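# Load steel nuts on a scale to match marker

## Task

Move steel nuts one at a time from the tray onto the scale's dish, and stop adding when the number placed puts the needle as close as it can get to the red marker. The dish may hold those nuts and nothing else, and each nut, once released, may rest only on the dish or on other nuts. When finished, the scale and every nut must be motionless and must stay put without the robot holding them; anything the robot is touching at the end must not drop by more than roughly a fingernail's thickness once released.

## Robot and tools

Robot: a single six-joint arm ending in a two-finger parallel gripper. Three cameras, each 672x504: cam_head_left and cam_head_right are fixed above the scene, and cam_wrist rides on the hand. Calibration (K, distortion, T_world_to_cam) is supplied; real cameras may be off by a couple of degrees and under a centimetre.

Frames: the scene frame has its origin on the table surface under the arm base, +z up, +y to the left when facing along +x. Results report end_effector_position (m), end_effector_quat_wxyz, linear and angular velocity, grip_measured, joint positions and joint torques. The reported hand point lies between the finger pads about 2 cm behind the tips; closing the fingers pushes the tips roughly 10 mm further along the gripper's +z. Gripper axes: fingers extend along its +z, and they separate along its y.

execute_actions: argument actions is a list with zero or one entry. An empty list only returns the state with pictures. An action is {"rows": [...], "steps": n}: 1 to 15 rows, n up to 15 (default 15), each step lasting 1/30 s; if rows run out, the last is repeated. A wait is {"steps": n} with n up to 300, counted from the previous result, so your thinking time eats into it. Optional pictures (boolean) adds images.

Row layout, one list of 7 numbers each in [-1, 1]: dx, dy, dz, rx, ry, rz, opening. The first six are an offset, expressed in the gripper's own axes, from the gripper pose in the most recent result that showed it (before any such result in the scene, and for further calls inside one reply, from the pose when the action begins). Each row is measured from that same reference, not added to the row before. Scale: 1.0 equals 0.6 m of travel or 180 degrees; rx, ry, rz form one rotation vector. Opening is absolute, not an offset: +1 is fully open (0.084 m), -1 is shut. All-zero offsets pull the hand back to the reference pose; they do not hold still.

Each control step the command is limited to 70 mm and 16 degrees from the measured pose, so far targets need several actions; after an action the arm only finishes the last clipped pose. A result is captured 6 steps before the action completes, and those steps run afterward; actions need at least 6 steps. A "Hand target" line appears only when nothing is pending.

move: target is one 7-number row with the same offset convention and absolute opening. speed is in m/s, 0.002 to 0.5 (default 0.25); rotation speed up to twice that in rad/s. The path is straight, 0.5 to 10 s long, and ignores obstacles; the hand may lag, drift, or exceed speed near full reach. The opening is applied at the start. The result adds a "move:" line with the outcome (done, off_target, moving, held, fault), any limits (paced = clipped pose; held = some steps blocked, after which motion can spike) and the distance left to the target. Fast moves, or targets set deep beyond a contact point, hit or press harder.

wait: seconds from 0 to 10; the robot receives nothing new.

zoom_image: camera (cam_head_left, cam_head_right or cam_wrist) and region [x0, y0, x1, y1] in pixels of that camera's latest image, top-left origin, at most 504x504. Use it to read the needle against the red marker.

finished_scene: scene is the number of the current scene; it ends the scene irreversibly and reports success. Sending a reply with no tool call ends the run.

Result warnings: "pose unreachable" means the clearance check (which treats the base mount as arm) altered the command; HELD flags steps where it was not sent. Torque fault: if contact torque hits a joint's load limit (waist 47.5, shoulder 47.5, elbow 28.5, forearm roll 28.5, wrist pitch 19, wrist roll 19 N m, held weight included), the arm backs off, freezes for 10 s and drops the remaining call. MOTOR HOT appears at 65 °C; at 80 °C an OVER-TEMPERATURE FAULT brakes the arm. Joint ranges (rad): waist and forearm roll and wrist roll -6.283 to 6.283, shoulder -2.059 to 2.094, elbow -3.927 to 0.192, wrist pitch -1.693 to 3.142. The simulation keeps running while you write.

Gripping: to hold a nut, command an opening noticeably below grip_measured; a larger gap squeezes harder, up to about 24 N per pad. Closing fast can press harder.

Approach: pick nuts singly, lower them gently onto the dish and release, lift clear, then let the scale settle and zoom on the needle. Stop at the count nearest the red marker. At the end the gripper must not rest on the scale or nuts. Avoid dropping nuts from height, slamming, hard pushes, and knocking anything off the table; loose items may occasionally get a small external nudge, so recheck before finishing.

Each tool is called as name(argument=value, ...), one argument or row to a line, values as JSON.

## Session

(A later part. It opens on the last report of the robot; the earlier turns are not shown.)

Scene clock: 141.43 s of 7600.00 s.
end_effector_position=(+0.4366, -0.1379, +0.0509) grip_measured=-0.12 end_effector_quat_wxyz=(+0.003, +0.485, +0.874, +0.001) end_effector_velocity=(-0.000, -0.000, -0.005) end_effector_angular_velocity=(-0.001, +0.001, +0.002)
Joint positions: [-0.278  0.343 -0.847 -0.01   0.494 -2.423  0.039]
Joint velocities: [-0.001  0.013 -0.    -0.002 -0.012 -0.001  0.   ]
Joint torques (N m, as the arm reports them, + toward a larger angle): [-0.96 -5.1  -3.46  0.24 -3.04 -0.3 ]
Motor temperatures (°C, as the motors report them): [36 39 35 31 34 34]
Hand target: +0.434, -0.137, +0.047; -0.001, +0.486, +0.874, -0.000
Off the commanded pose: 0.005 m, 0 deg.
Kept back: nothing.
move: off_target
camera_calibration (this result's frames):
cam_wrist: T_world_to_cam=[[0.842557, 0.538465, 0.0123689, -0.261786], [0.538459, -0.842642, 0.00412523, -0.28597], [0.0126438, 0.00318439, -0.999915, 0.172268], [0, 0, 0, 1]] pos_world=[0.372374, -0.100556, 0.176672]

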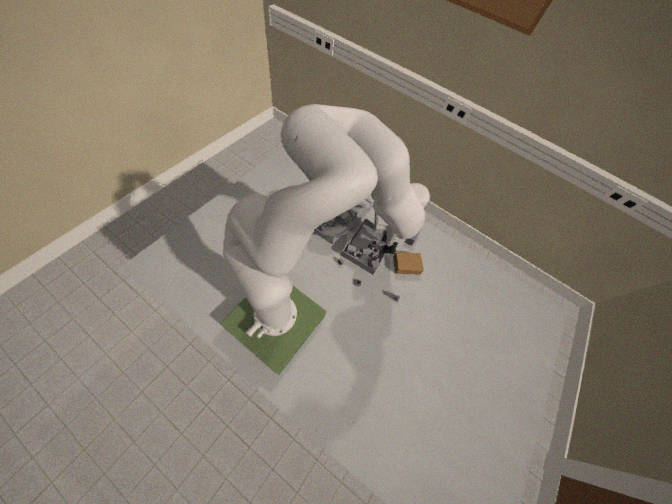

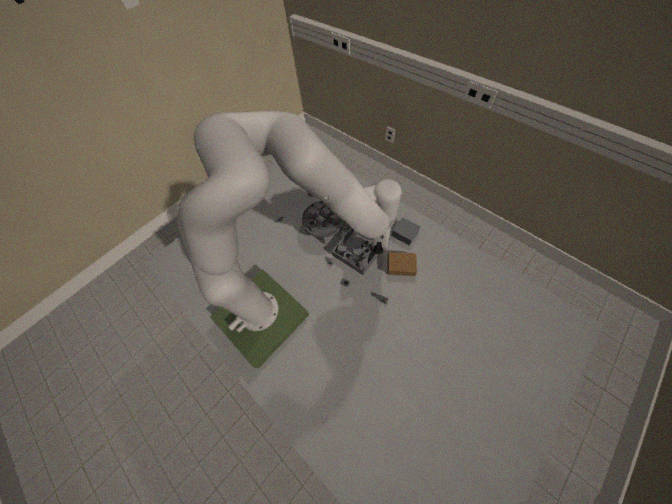

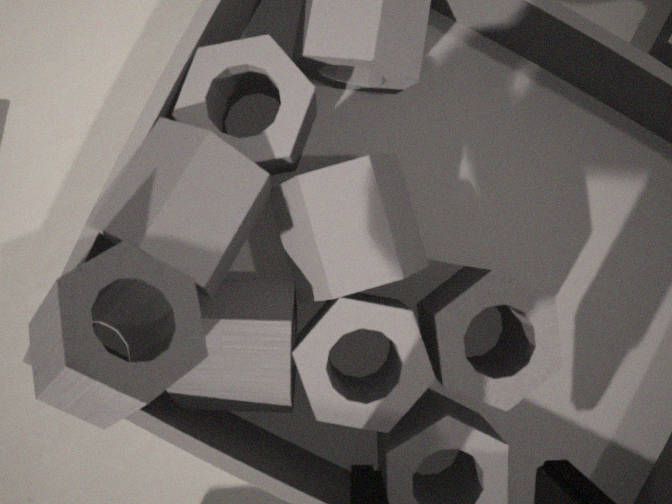

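move(
  target=[0.0025,-0.0062,-0.011,0.0018,0.0019,0,-0.1],
  speed=0.04,
)

Scene clock: 142.50 s of 7600.00 s.
end_effector_position=(+0.4294, -0.1377, +0.0544) grip_measured=-0.11 end_effector_quat_wxyz=(-0.005, +0.486, +0.874, -0.001) end_effector_velocity=(+0.001, +0.001, +0.003) end_effector_angular_velocity=(-0.000, -0.002, +0.002)
Joint positions: [-0.282  0.323 -0.836 -0.011  0.52  -2.427  0.039]
Joint velocities: [ 0.003 -0.006 -0.001  0.001  0.006  0.    -0.   ]
Joint torques (N m, as the arm reports them, + toward a larger angle): [  0.9  -22.09  -8.38   0.57  -1.71   0.04]
Motor temperatures (°C, as the motors report them): [36 39 35 31 34 34]
Hand target: +0.433, -0.139, +0.057; -0.001, +0.485, +0.874, -0.000
Off the commanded pose: 0.004 m, 1 deg.
Kept back: nothing.
move: off_target
camera_calibration (this result's frames):
cam_wrist: T_world_to_cam=[[0.842943, 0.538001, 0.00114753, -0.255453], [0.53799, -0.842907, -0.00864908, -0.281155], [-0.00368595, 0.00790804, -0.999962, 0.183601], [0, 0, 0, 1]] pos_world=[0.367268, -0.101005, 0.181455]

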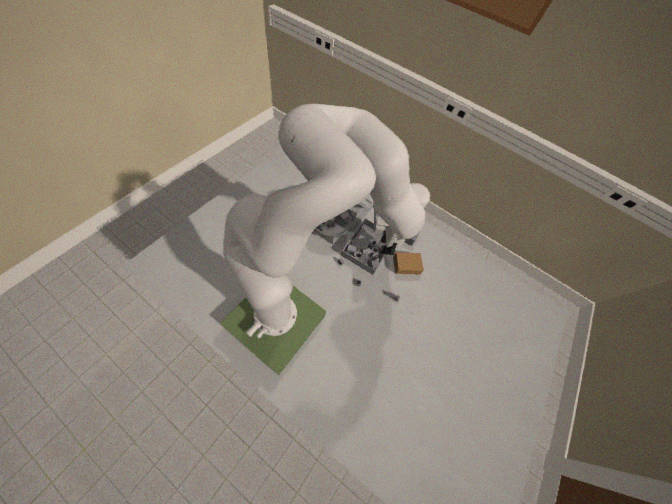

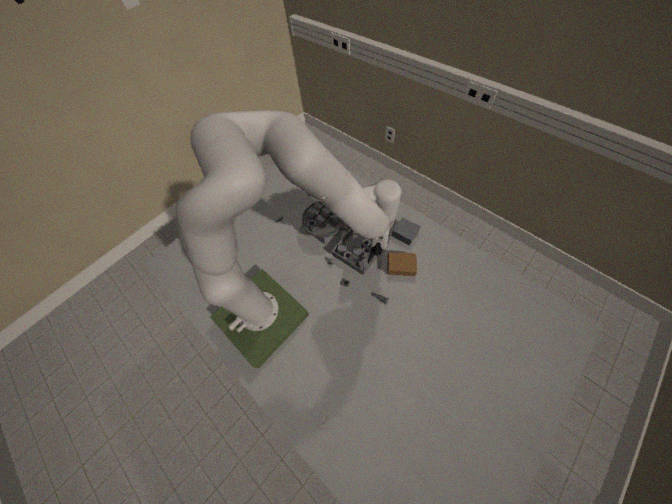

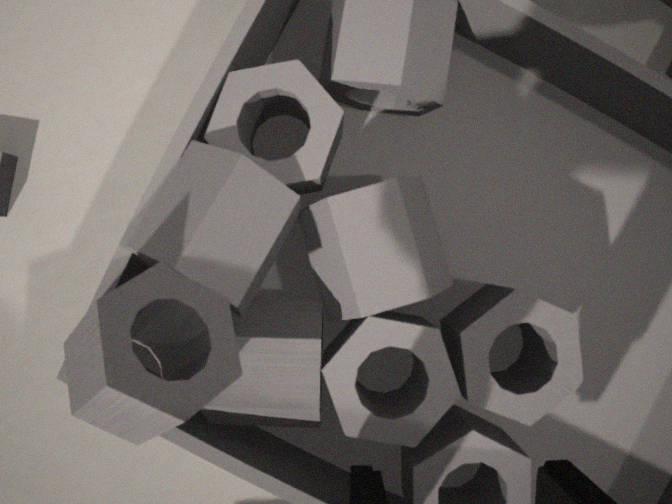

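Integrator settling; wait briefly.

wait(
  seconds=0.8,
)

Scene clock: 143.40 s of 7600.00 s.
end_effector_position=(+0.4326, -0.1385, +0.0574) grip_measured=-0.11 end_effector_quat_wxyz=(-0.001, +0.485, +0.874, -0.000) end_effector_velocity=(+0.001, -0.000, +0.000) end_effector_angular_velocity=(-0.001, -0.002, +0.000)
Joint positions: [-0.282  0.319 -0.84  -0.011  0.519 -2.427  0.039]
Joint velocities: [ 0.    -0.001  0.    -0.001 -0.002  0.     0.   ]
Joint torques (N m, as the arm reports them, + toward a larger angle): [  0.84 -22.59  -8.65   0.63  -1.8   -0.12]
Motor temperatures (°C, as the motors report them): [36 39 35 31 34 34]
Hand target: +0.433, -0.139, +0.057; -0.001, +0.485, +0.874, -0.000
Off the commanded pose: 0.000 m, 0 deg.
Kept back: nothing.
Steps of this call (steps 1 to 27: nothing new was sent). Readings (end_effector_position):
1: (+0.4295, -0.1377, +0.0546)
2: (+0.4296, -0.1377, +0.0547)
4: (+0.4302, -0.1379, +0.0553)
8: (+0.4317, -0.1383, +0.0566)
27: the state above
camera_calibration (this result's frames):
cam_wrist: T_world_to_cam=[[0.842646, 0.538426, 0.00675869, -0.257831], [0.538448, -0.842656, -0.00193922, -0.284038], [0.00465112, 0.00527328, -0.999975, 0.182631], [0, 0, 0, 1]] pos_world=[0.369351, -0.101486, 0.183818]

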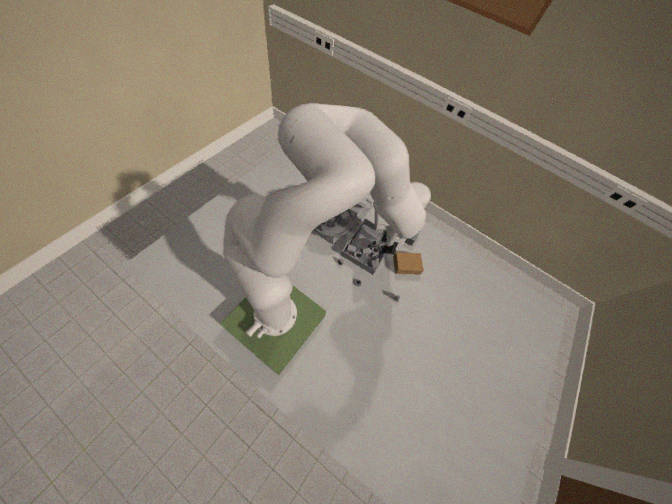

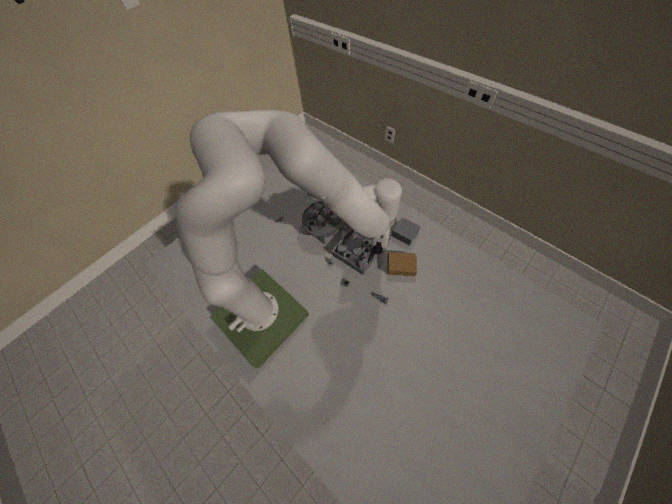

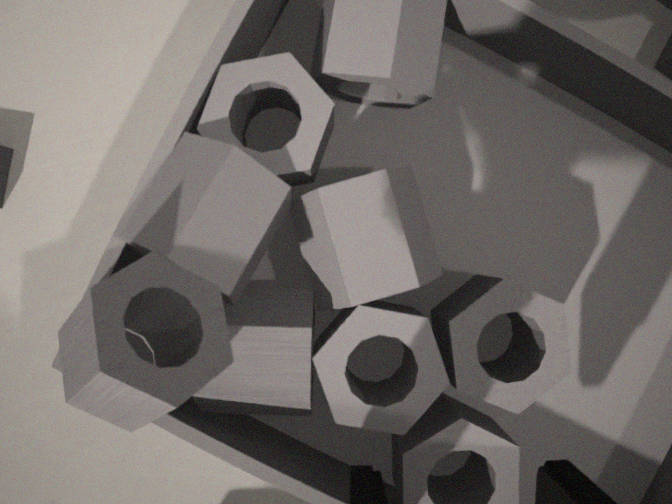

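move(
  target=[0.001,0,0.0173,0,0,0,-0.1],
  speed=0.02,
)

Scene clock: 144.37 s of 7600.00 s.
end_effector_position=(+0.4349, -0.1389, +0.0508) grip_measured=-0.10 end_effector_quat_wxyz=(+0.003, +0.486, +0.874, +0.000) end_effector_velocity=(-0.001, +0.000, -0.005) end_effector_angular_velocity=(+0.000, +0.001, +0.002)
Joint positions: [-0.281  0.34  -0.842 -0.011  0.493 -2.426  0.04 ]
Joint velocities: [ 0.001  0.012  0.001 -0.001 -0.012 -0.     0.001]
Joint torques (N m, as the arm reports them, + toward a larger angle): [ 1.08 -4.83 -3.93  0.66 -3.54 -0.15]
Motor temperatures (°C, as the motors report them): [36 39 35 31 34 34]
Hand target: +0.432, -0.138, +0.047; -0.001, +0.485, +0.874, -0.000
Off the commanded pose: 0.005 m, 0 deg.
Kept back: nothing.
move: off_target
camera_calibration (this result's frames):
cam_wrist: T_world_to_cam=[[0.842667, 0.53831, 0.01163, -0.259838], [0.538304, -0.842742, 0.00389997, -0.285858], [0.0119005, 0.00297411, -0.999925, 0.172487], [0, 0, 0, 1]] pos_world=[0.370783, -0.101544, 0.176611]

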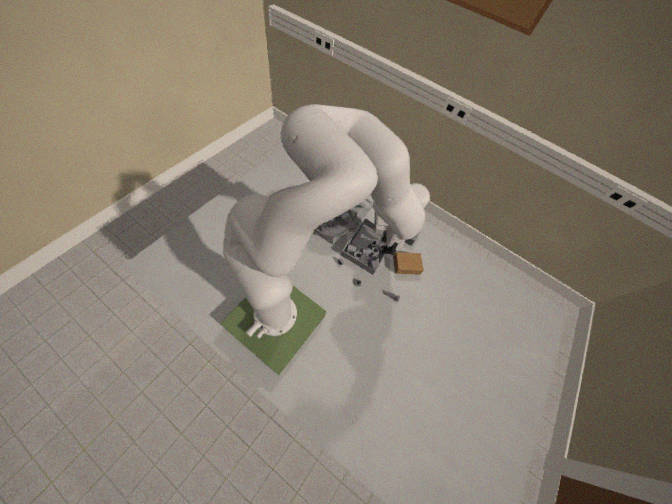

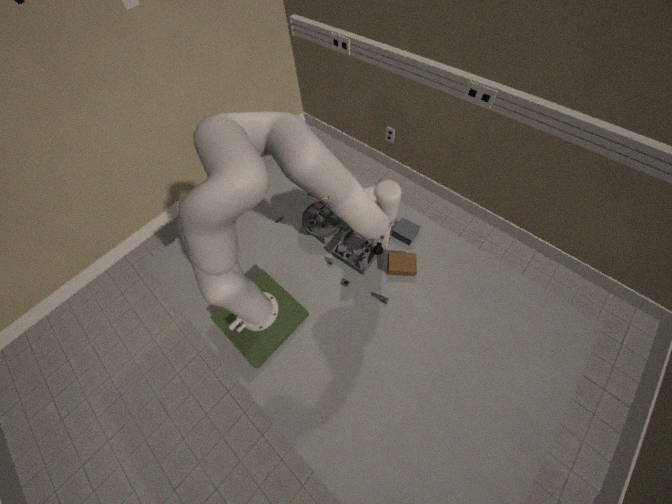

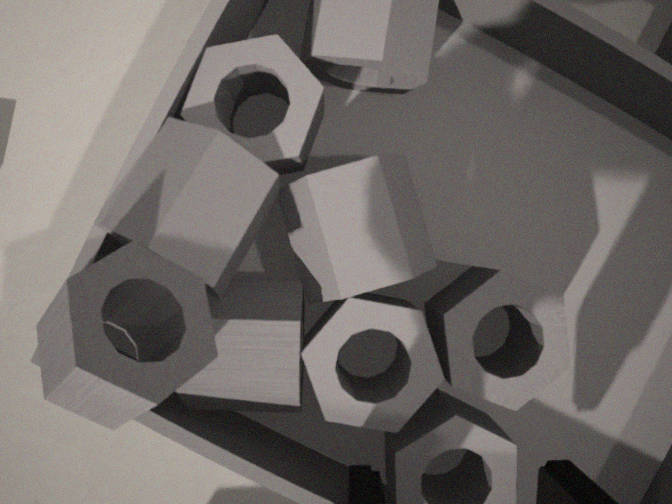

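move(
  target=[0,0,-0.025,0.0015,0.0022,0,-0.12],
  speed=0.05,
)

Scene clock: 145.93 s of 7600.00 s.
end_effector_position=(+0.4344, -0.1387, +0.0652) grip_measured=-0.13 end_effector_quat_wxyz=(-0.002, +0.486, +0.874, -0.000) end_effector_velocity=(+0.002, -0.001, +0.003) end_effector_angular_velocity=(-0.002, -0.006, -0.000)
Joint positions: [-0.281  0.304 -0.849 -0.009  0.545 -2.428  0.038]
Joint velocities: [-0.    -0.005 -0.004 -0.001  0.003  0.001  0.   ]
Joint torques (N m, as the arm reports them, + toward a larger angle): [  0.79 -22.31  -8.9    0.51  -1.9   -0.02]
Motor temperatures (°C, as the motors report them): [36 39 35 31 34 34]
Hand target: +0.435, -0.139, +0.066; -0.001, +0.486, +0.874, -0.000
Off the commanded pose: 0.001 m, 0 deg.
Kept back: nothing.
move: done
camera_calibration (this result's frames):
cam_wrist: T_world_to_cam=[[0.842759, 0.538257, 0.00612832, -0.259317], [0.538283, -0.842754, -0.00401374, -0.284961], [0.00300425, 0.00668139, -0.999973, 0.191304], [0, 0, 0, 1]] pos_world=[0.371356, -0.101852, 0.191745]

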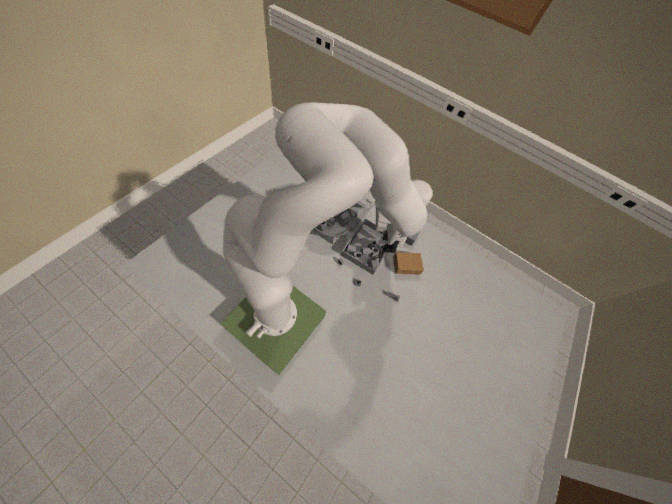

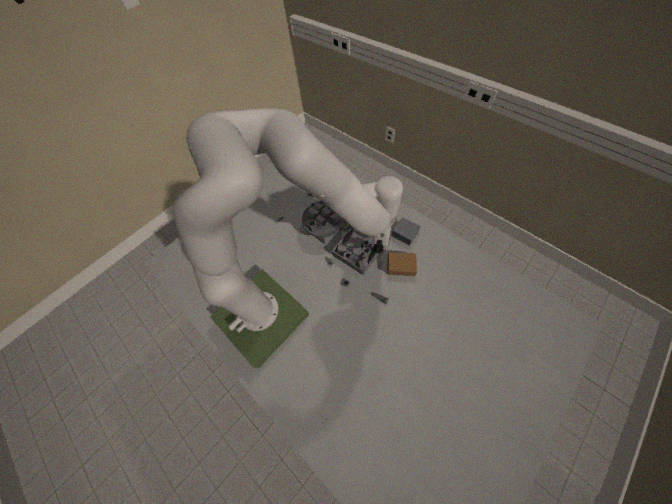

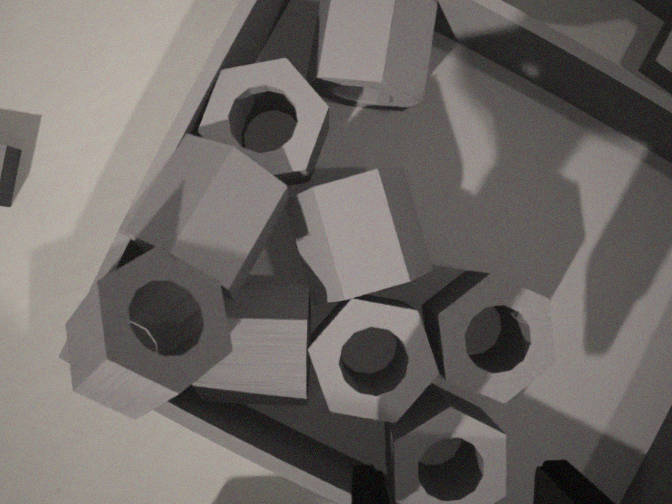

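move(
  target=[0.0482,-0.0148,0,0,0,0.289,-0.12],
  speed=0.5,
)

Scene clock: 147.73 s of 7600.00 s.
end_effector_position=(+0.4116, -0.1188, +0.0653) grip_measured=-0.13 end_effector_quat_wxyz=(-0.002, +0.819, +0.573, -0.001) end_effector_velocity=(-0.000, +0.000, -0.000) end_effector_angular_velocity=(-0.006, +0.003, -0.009)
Joint positions: [-0.253  0.235 -0.742 -0.008  0.508 -1.493  0.038]
Joint velocities: [ 0.002 -0.     0.001 -0.013  0.001  0.023 -0.   ]
Joint torques (N m, as the arm reports them, + toward a larger angle): [  0.9  -21.07  -8.43   0.33  -1.99   0.04]
Motor temperatures (°C, as the motors report them): [36 39 35 31 34 34]
Hand target: +0.412, -0.119, +0.065; -0.001, +0.820, +0.573, -0.001
Off the commanded pose: 0.000 m, 0 deg.
Kept back: nothing.
move: done
camera_calibration (this result's frames):
cam_wrist: T_world_to_cam=[[0.943169, -0.332277, 0.00485812, -0.39557], [-0.332271, -0.943182, -0.00201255, 0.0903394], [0.00525082, 0.000283965, -0.999986, 0.189636], [0, 0, 0, 1]] pos_world=[0.402111, -0.0462861, 0.191737]

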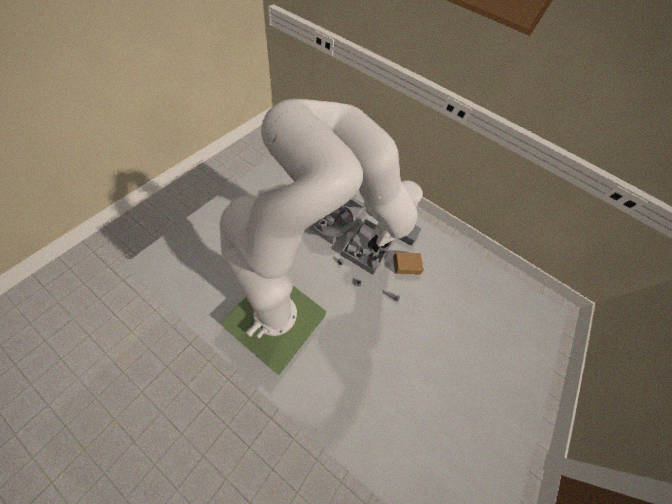

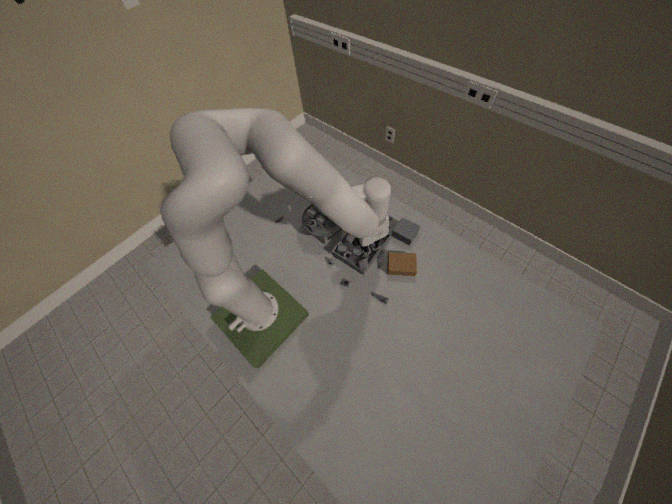

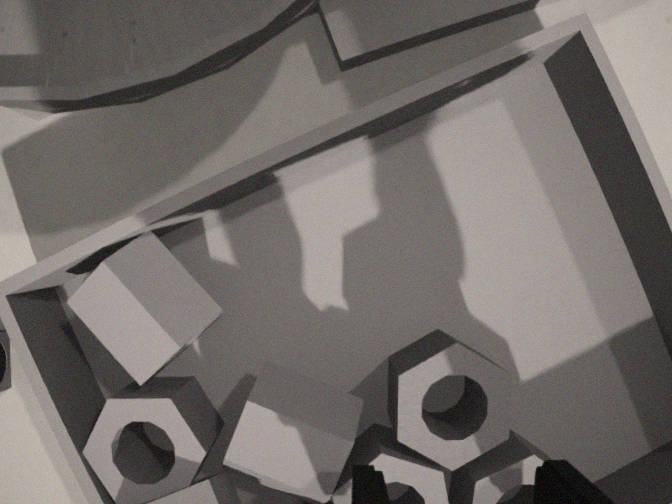

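move(
  target=[0.0645,0.002,0.012,0,0,0,-0.14],
  speed=0.1,
)

move(
  target=[0,0,0.019,0,0,0,-0.14],
  speed=0.025,
)

Scene clock: 148.83 s of 7600.00 s.
end_effector_position=(+0.4261, -0.0833, +0.0582) grip_measured=-0.15 end_effector_quat_wxyz=(-0.001, +0.820, +0.573, -0.001) end_effector_velocity=(+0.001, +0.002, -0.001) end_effector_angular_velocity=(-0.000, +0.001, +0.000)
Joint positions: [-0.165  0.27  -0.764 -0.009  0.495 -1.405  0.037]
Joint velocities: [ 0.004  0.003 -0.002 -0.001 -0.     0.005  0.   ]
Joint torques (N m, as the arm reports them, + toward a larger angle): [  1.01 -21.64  -8.58   0.5   -2.    -0.04]
Motor temperatures (°C, as the motors report them): [36 39 35 31 34 34]
Hand target: +0.426, -0.083, +0.058; -0.001, +0.819, +0.573, -0.001
Off the commanded pose: 0.000 m, 0 deg.
Kept back: nothing.
move: done
camera_calibration (this result's frames):
cam_wrist: T_world_to_cam=[[0.943112, -0.332437, 0.00504339, -0.39734], [-0.332432, -0.943126, -0.00181568, 0.128725], [0.00536015, 0.0000358092, -0.999986, 0.182417], [0, 0, 0, 1]] pos_world=[0.416551, -0.0106929, 0.184652]

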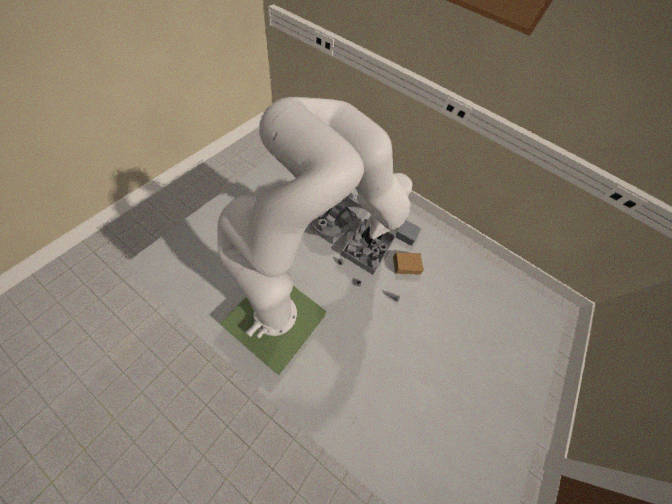

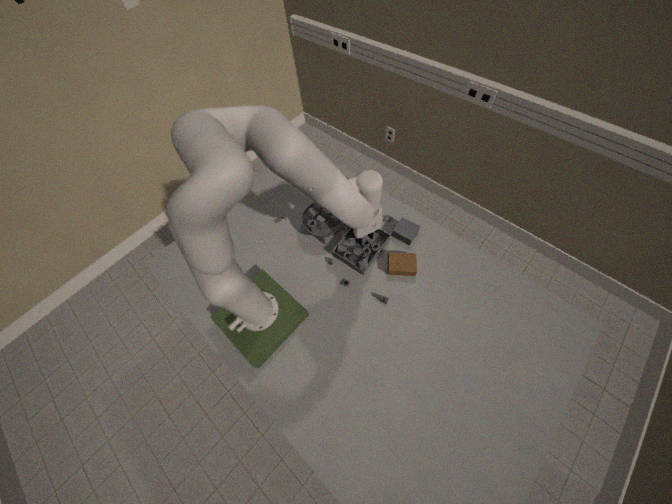

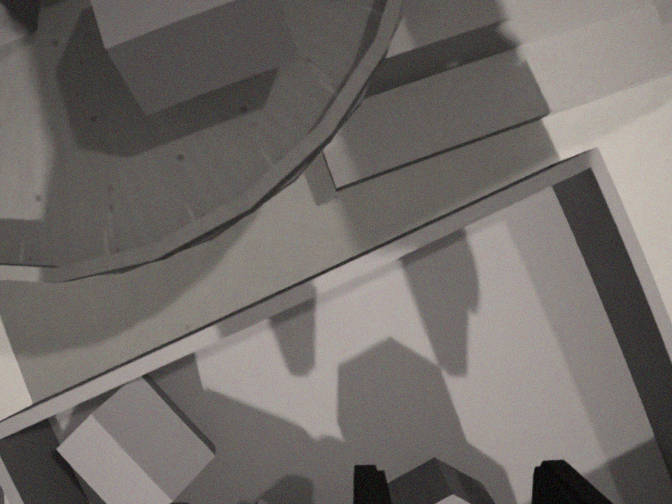

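Scene clock: 149.60 s of 7600.00 s.
end_effector_position=(+0.4261, -0.0832, +0.0470) grip_measured=-0.15 end_effector_quat_wxyz=(-0.001, +0.820, +0.573, -0.001) end_effector_velocity=(+0.002, +0.000, +0.000) end_effector_angular_velocity=(-0.000, -0.006, -0.000)
Joint positions: [-0.165  0.302 -0.766 -0.009  0.464 -1.404  0.037]
Joint velocities: [ 0.001  0.003 -0.003  0.001 -0.006  0.    -0.   ]
Joint torques (N m, as the arm reports them, + toward a larger angle): [  0.98 -21.96  -8.4    0.46  -1.79  -0.02]
Motor temperatures (°C, as the motors report them): [36 39 35 31 34 34]
Hand target: +0.426, -0.083, +0.047; -0.001, +0.820, +0.573, -0.001
Off the commanded pose: 0.000 m, 0 deg.
Kept back: nothing.
move: done
camera_calibration (this result's frames):
cam_wrist: T_world_to_cam=[[0.943121, -0.332411, 0.00510255, -0.397283], [-0.332406, -0.943135, -0.00188533, 0.128734], [0.00543909, 0.0000819799, -0.999985, 0.171182], [0, 0, 0, 1]] pos_world=[0.416546, -0.0106613, 0.17345]

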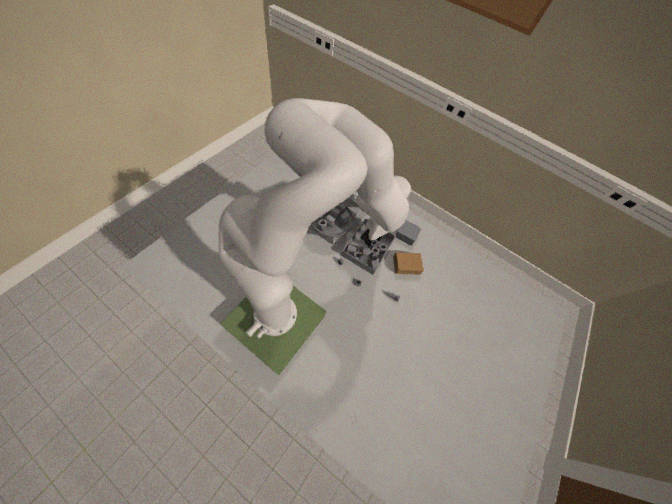

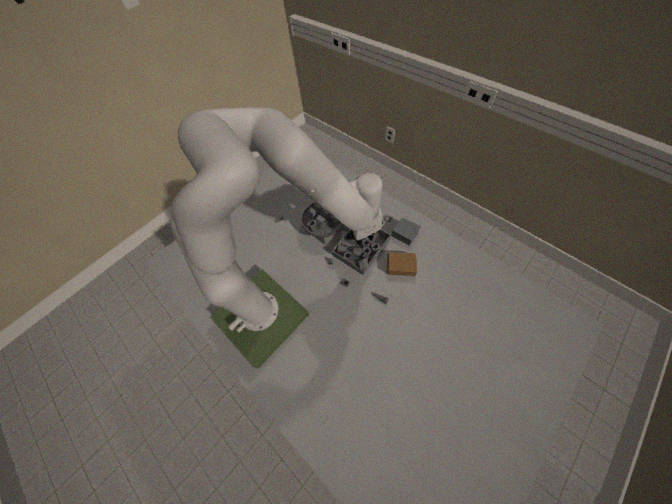

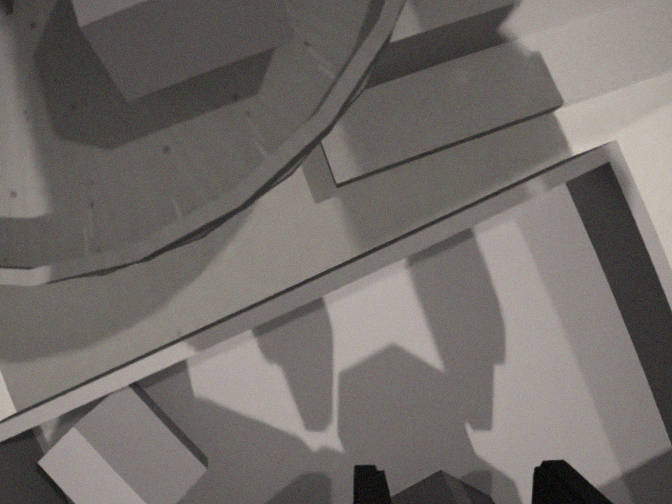

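execute_actions(
  actions=[
    {"rows":[[0,0,0.0015,0,0,0,-0.14],[0,0,0.003,0,0,0,-0.14],[0,0,0.0033,0,0,0,-0.2],[0,0,0.0033,0,0,0,-0.25],[0,0,0.0033,0,0,0,-0.3],[0,0,0.0033,0,0,0,-0.4],[0,0,0.0033,0,0,0,-0.55],[0,0,0.0033,0,0,0,-0.7]],"steps":14},
  ],
)

move(
  target=[0.03,0,-0.165,0,0,0,-0.7],
  speed=0.15,
)

Scene clock: 150.20 s of 7600.00 s.
end_effector_position=(+0.4261, -0.0832, +0.0454) grip_measured=-0.35 end_effector_quat_wxyz=(-0.001, +0.820, +0.573, -0.001) end_effector_velocity=(-0.002, +0.000, -0.002) end_effector_angular_velocity=(+0.001, +0.003, -0.002)
Joint positions: [-0.165  0.306 -0.766 -0.009  0.46  -1.404  0.029]
Joint velocities: [ 0.     0.003  0.004  0.001 -0.004  0.001  0.   ]
Joint torques (N m, as the arm reports them, + toward a larger angle): [  0.78 -20.6   -8.37   0.51  -2.41  -0.04]
Motor temperatures (°C, as the motors report them): [36 39 35 31 34 34]
Steps of this call (steps 1 to 10: nothing new was sent; steps 11 to 18: the first 8 steps of this action). Readings (end_effector_position):
11: (+0.4261, -0.0832, +0.0468)
12: (+0.4262, -0.0832, +0.0467)
14: (+0.4262, -0.0832, +0.0461)
18: the state above

Scene clock: 151.57 s of 7600.00 s.
end_effector_position=(+0.4322, -0.0668, +0.1436) grip_measured=-0.35 end_effector_quat_wxyz=(-0.001, +0.820, +0.573, -0.001) end_effector_velocity=(+0.002, -0.000, +0.004) end_effector_angular_velocity=(-0.002, -0.005, +0.001)
Joint positions: [-0.124  0.067 -0.811 -0.007  0.745 -1.365  0.029]
Joint velocities: [ 0.001 -0.005 -0.005 -0.002  0.005  0.001  0.   ]
Joint torques (N m, as the arm reports them, + toward a larger angle): [  0.63 -20.32 -10.42   0.54  -2.1    0.13]
Motor temperatures (°C, as the motors report them): [36 39 35 31 34 34]
Hand target: +0.433, -0.067, +0.144; -0.001, +0.820, +0.573, -0.001
Off your previous action's commanded pose: 0.000 m, 0 deg at its last step (step 6 of this call).
Off the commanded pose: 0.001 m, 0 deg.
Kept back: nothing.
move: done
camera_calibration (this result's frames):
cam_wrist: T_world_to_cam=[[0.942993, -0.332783, 0.00435292, -0.397929], [-0.332782, -0.943003, -0.00109989, 0.146528], [0.00447084, -0.000411381, -0.99999, 0.268101], [0, 0, 0, 1]] pos_world=[0.422808, 0.00586222, 0.269991]

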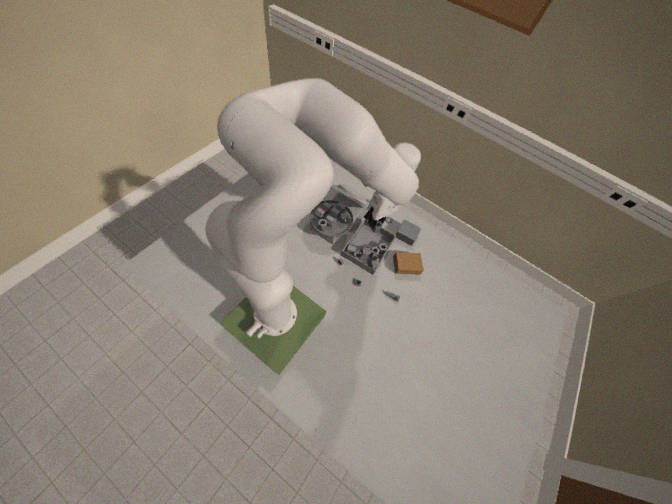

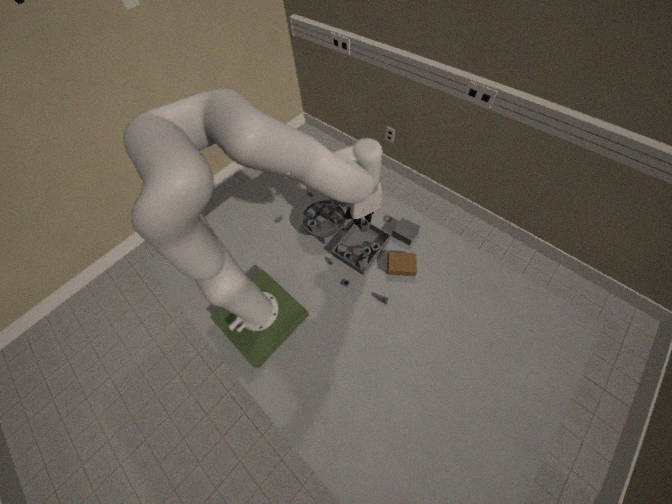

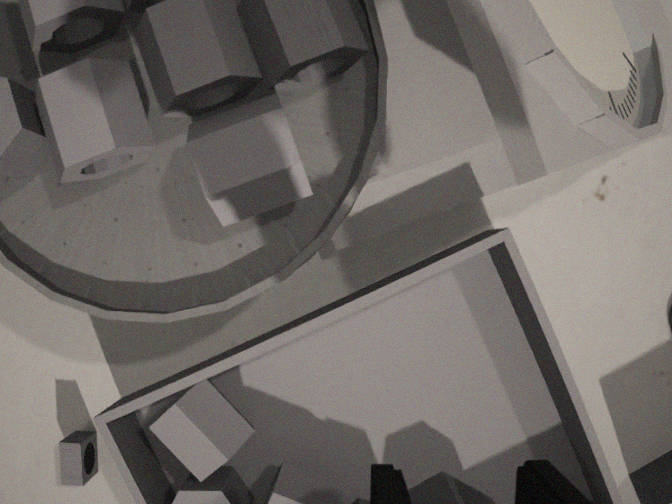

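move(
  target=[0.2802,-0.1697,0.012,0,0,0,-0.7],
  speed=0.25,
)

Scene clock: 153.50 s of 7600.00 s.
end_effector_position=(+0.3952, +0.1254, +0.1368) grip_measured=-0.35 end_effector_quat_wxyz=(-0.001, +0.820, +0.573, -0.001) end_effector_velocity=(-0.001, +0.002, -0.000) end_effector_angular_velocity=(-0.002, +0.001, +0.000)
Joint positions: [ 0.337  0.017 -0.722 -0.008  0.708 -0.903  0.029]
Joint velocities: [ 0.006  0.002 -0.002 -0.002  0.001  0.008  0.   ]
Joint torques (N m, as the arm reports them, + toward a larger angle): [  0.76 -18.9  -10.25   0.36  -2.11   0.11]
Motor temperatures (°C, as the motors report them): [36 39 35 31 34 34]
Hand target: +0.395, +0.126, +0.137; -0.001, +0.820, +0.573, -0.001
Off the commanded pose: 0.001 m, 0 deg.
Kept back: nothing.
move: done
camera_calibration (this result's frames):
cam_wrist: T_world_to_cam=[[0.94286, -0.333144, 0.0055018, -0.29911], [-0.333148, -0.942874, -0.0000798222, 0.315451], [0.0052141, -0.00175765, -0.999985, 0.261463], [0, 0, 0, 1]] pos_world=[0.385747, 0.198243, 0.26313]

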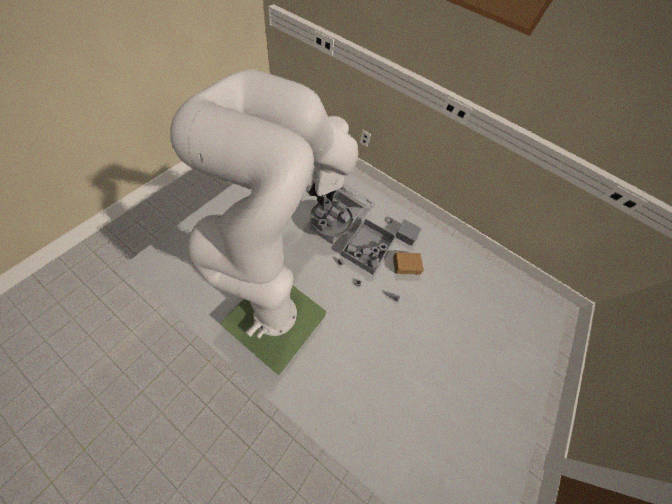

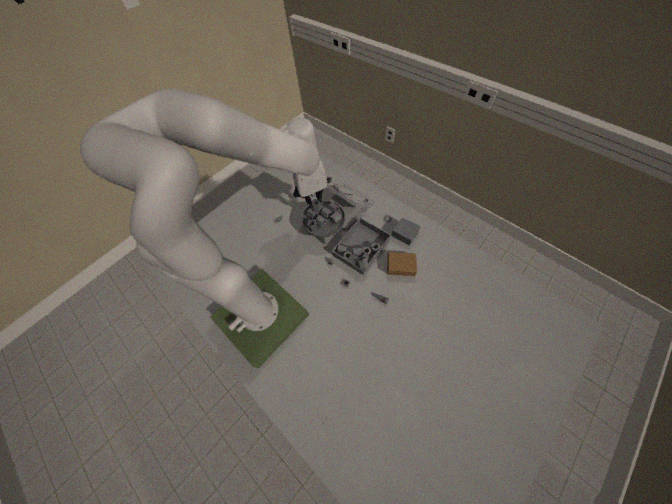

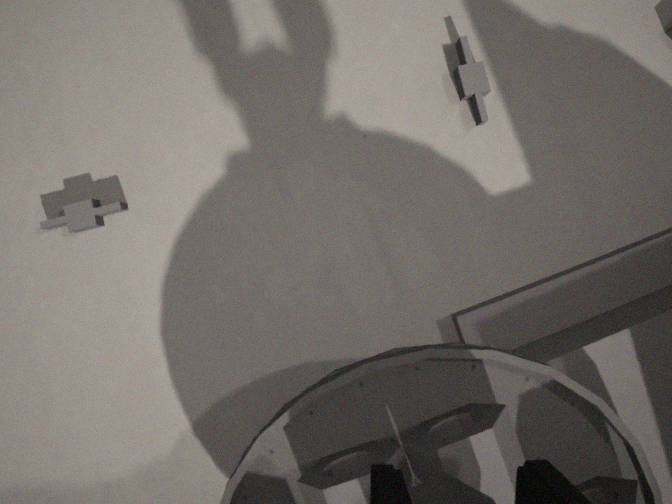

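execute_actions(
  actions=[
    {"rows":[[0,-0.001,0.003,0,0,0,-0.7],[0,-0.0015,0.006,0,0,0,-0.7],[0,-0.0015,0.009,0,0,0,-0.7],[0,-0.0015,0.012,0,0,0,-0.7],[0,-0.0015,0.0135,0,0,0,-0.7],[0,-0.0015,0.0135,0,0,0,-0.7],[0,-0.0015,0.0135,0,0,0,-0.7],[0,-0.0015,0.0135,0,0,0,-0.7],[0,-0.0015,0.0135,0,0,0,-0.7],[0,-0.0015,0.0135,0,0,0,-0.45],[0,-0.0015,0.0135,0,0,0,-0.3],[0,-0.0015,0.0135,0,0,0,-0.2],[0,-0.0015,0.0135,0,0,0,-0.1],[0,-0.0015,0.0135,0,0,0,-0.1],[0,-0.0015,0.0135,0,0,0,-0.1]],"steps":15},
  ],
)

move(
  target=[0,0,-0.03,0,0,0,-0.1],
  speed=0.1,
)

Scene clock: 155.07 s of 7600.00 s.
end_effector_position=(+0.3945, +0.1258, +0.1302) grip_measured=-0.35 end_effector_quat_wxyz=(-0.001, +0.820, +0.573, -0.001) end_effector_velocity=(+0.001, +0.001, -0.009) end_effector_angular_velocity=(+0.002, -0.006, +0.001)
Joint positions: [ 0.338  0.031 -0.715 -0.008  0.687 -0.902  0.029]
Joint velocities: [ 0.002  0.024  0.007  0.    -0.037  0.002  0.   ]
Joint torques (N m, as the arm reports them, + toward a larger angle): [  0.57 -17.97  -9.65   0.49  -2.25  -0.02]
Motor temperatures (°C, as the motors report them): [36 39 35 31 34 34]
Steps of this call (steps 1 to 38: nothing new was sent; steps 39 to 47: the first 9 steps of this action). Readings (end_effector_position):
39: (+0.3952, +0.1258, +0.1368)
40: (+0.3952, +0.1258, +0.1366)
42: (+0.3951, +0.1259, +0.1351)
46: (+0.3944, +0.1258, +0.1306)
47: the state above

Scene clock: 156.30 s of 7600.00 s.
end_effector_position=(+0.3943, +0.1257, +0.1464) grip_measured=-0.11 end_effector_quat_wxyz=(-0.001, +0.820, +0.573, -0.001) end_effector_velocity=(-0.001, -0.000, +0.001) end_effector_angular_velocity=(-0.001, +0.002, +0.001)
Joint positions: [ 0.339 -0.007 -0.728 -0.008  0.737 -0.902  0.039]
Joint velocities: [ 0.    -0.003 -0.002 -0.     0.007 -0.001 -0.   ]
Joint torques (N m, as the arm reports them, + toward a larger angle): [  0.84 -18.98 -10.     0.51  -2.02  -0.03]
Motor temperatures (°C, as the motors report them): [36 39 35 31 34 34]
Hand target: +0.394, +0.126, +0.147; -0.001, +0.820, +0.573, -0.001
Off your previous action's commanded pose: 0.000 m, 0 deg at its last step (step 6 of this call).
Off the commanded pose: 0.000 m, 0 deg.
Kept back: nothing.
move: done
camera_calibration (this result's frames):
cam_wrist: T_world_to_cam=[[0.942844, -0.333192, 0.00535633, -0.298216], [-0.333197, -0.942857, 0.000105215, 0.315386], [0.0050152, -0.00188391, -0.999986, 0.271146], [0, 0, 0, 1]] pos_world=[0.384897, 0.198512, 0.272707]

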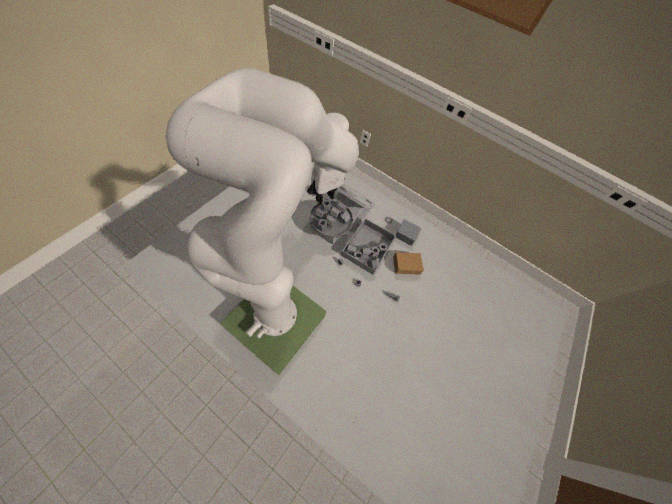

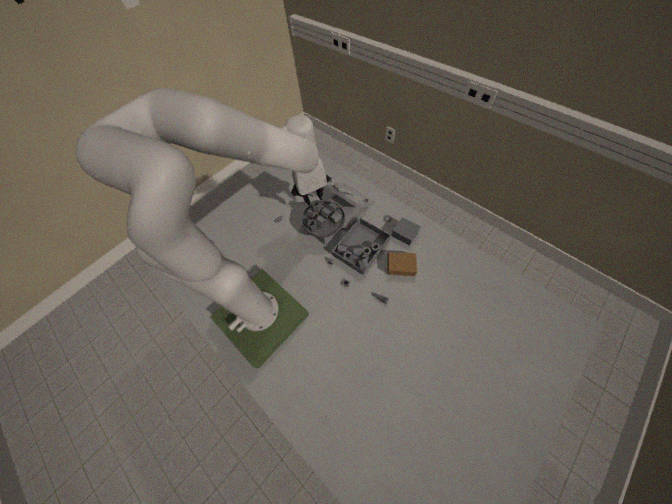

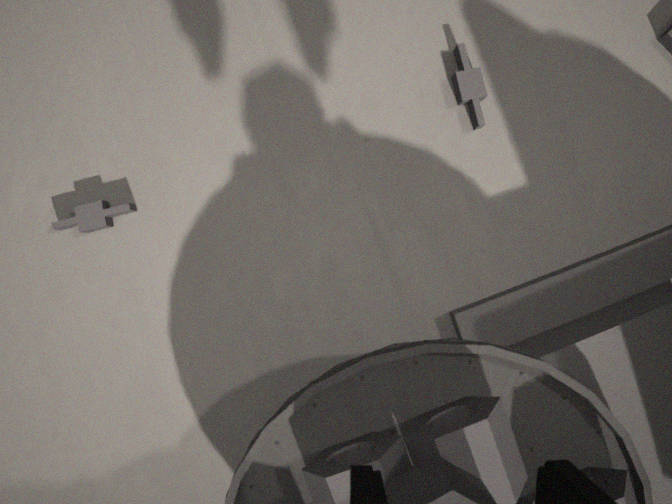

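move(
  target=[-0.4732,0.0828,0.06,0,0,-0.028,-0.1],
  speed=0.35,
)

Scene clock: 159.27 s of 7600.00 s.
end_effector_position=(+0.3421, -0.1565, +0.1100) grip_measured=-0.11 end_effector_quat_wxyz=(-0.002, +0.794, +0.608, -0.001) end_effector_velocity=(-0.000, -0.002, -0.000) end_effector_angular_velocity=(+0.004, -0.000, +0.000)
Joint positions: [-0.4   -0.038 -0.562 -0.007  0.601 -1.729  0.039]
Joint velocities: [-0.008  0.004 -0.004  0.007  0.001 -0.014 -0.   ]
Joint torques (N m, as the arm reports them, + toward a larger angle): [  0.88 -17.12  -9.1    0.7   -1.83  -0.02]
Motor temperatures (°C, as the motors report them): [36 39 35 31 34 34]
Hand target: +0.342, -0.157, +0.110; -0.002, +0.794, +0.608, -0.001
Off the commanded pose: 0.002 m, 0 deg.
Kept back: nothing.
move: done
camera_calibration (this result's frames):
cam_wrist: T_world_to_cam=[[0.968618, -0.248525, 0.00390499, -0.338225], [-0.248518, -0.968625, -0.00219932, -0.000822476], [0.00432905, 0.00115984, -0.99999, 0.235231], [0, 0, 0, 1]] pos_world=[0.326388, -0.0851269, 0.236548]

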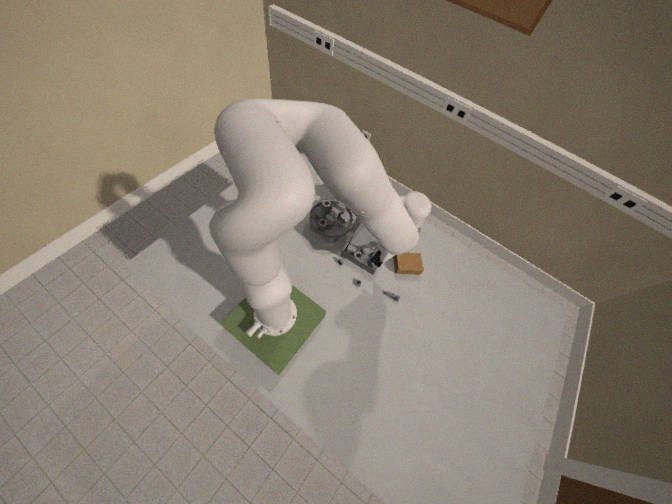

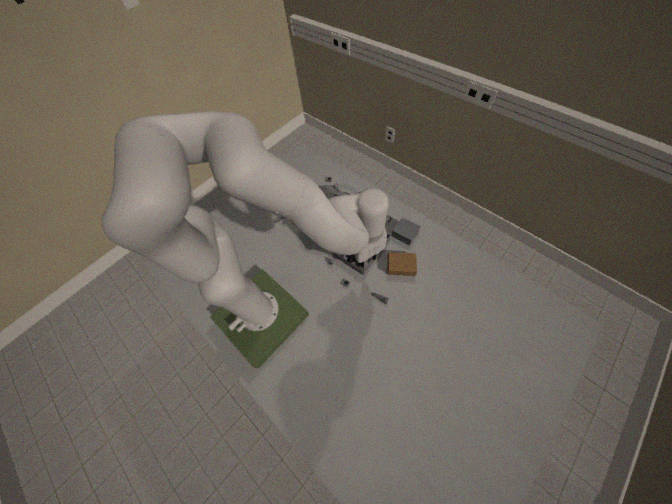

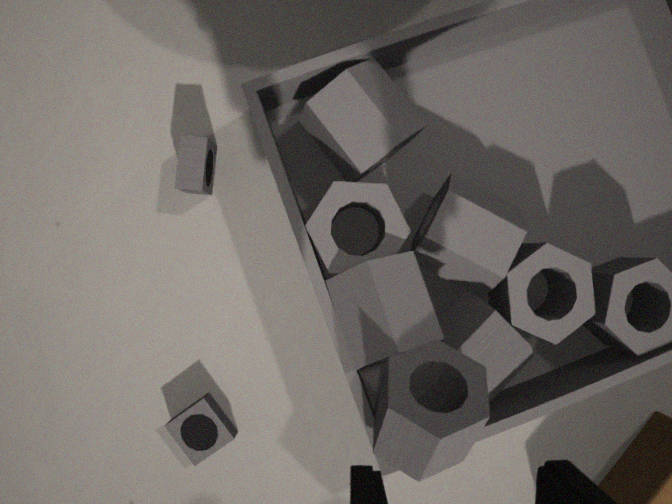

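zoom_image(
  camera="cam_wrist",
  region=[300,230,560,504],
)

Region (300, 230, 560, 504) of cam_wrist's 672x504 image, scaled by 1.839, with more detail than that image has; it fills the left 478 columns of this view, and the rest is white.

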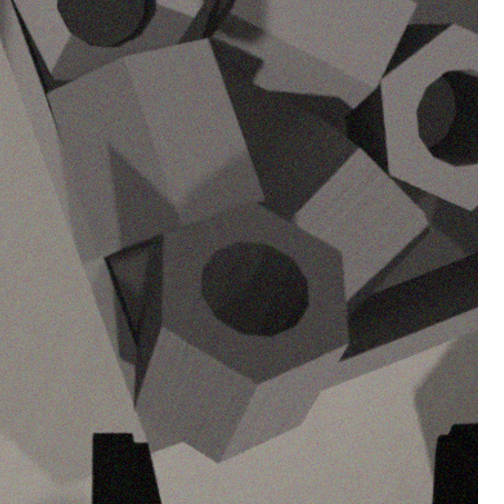

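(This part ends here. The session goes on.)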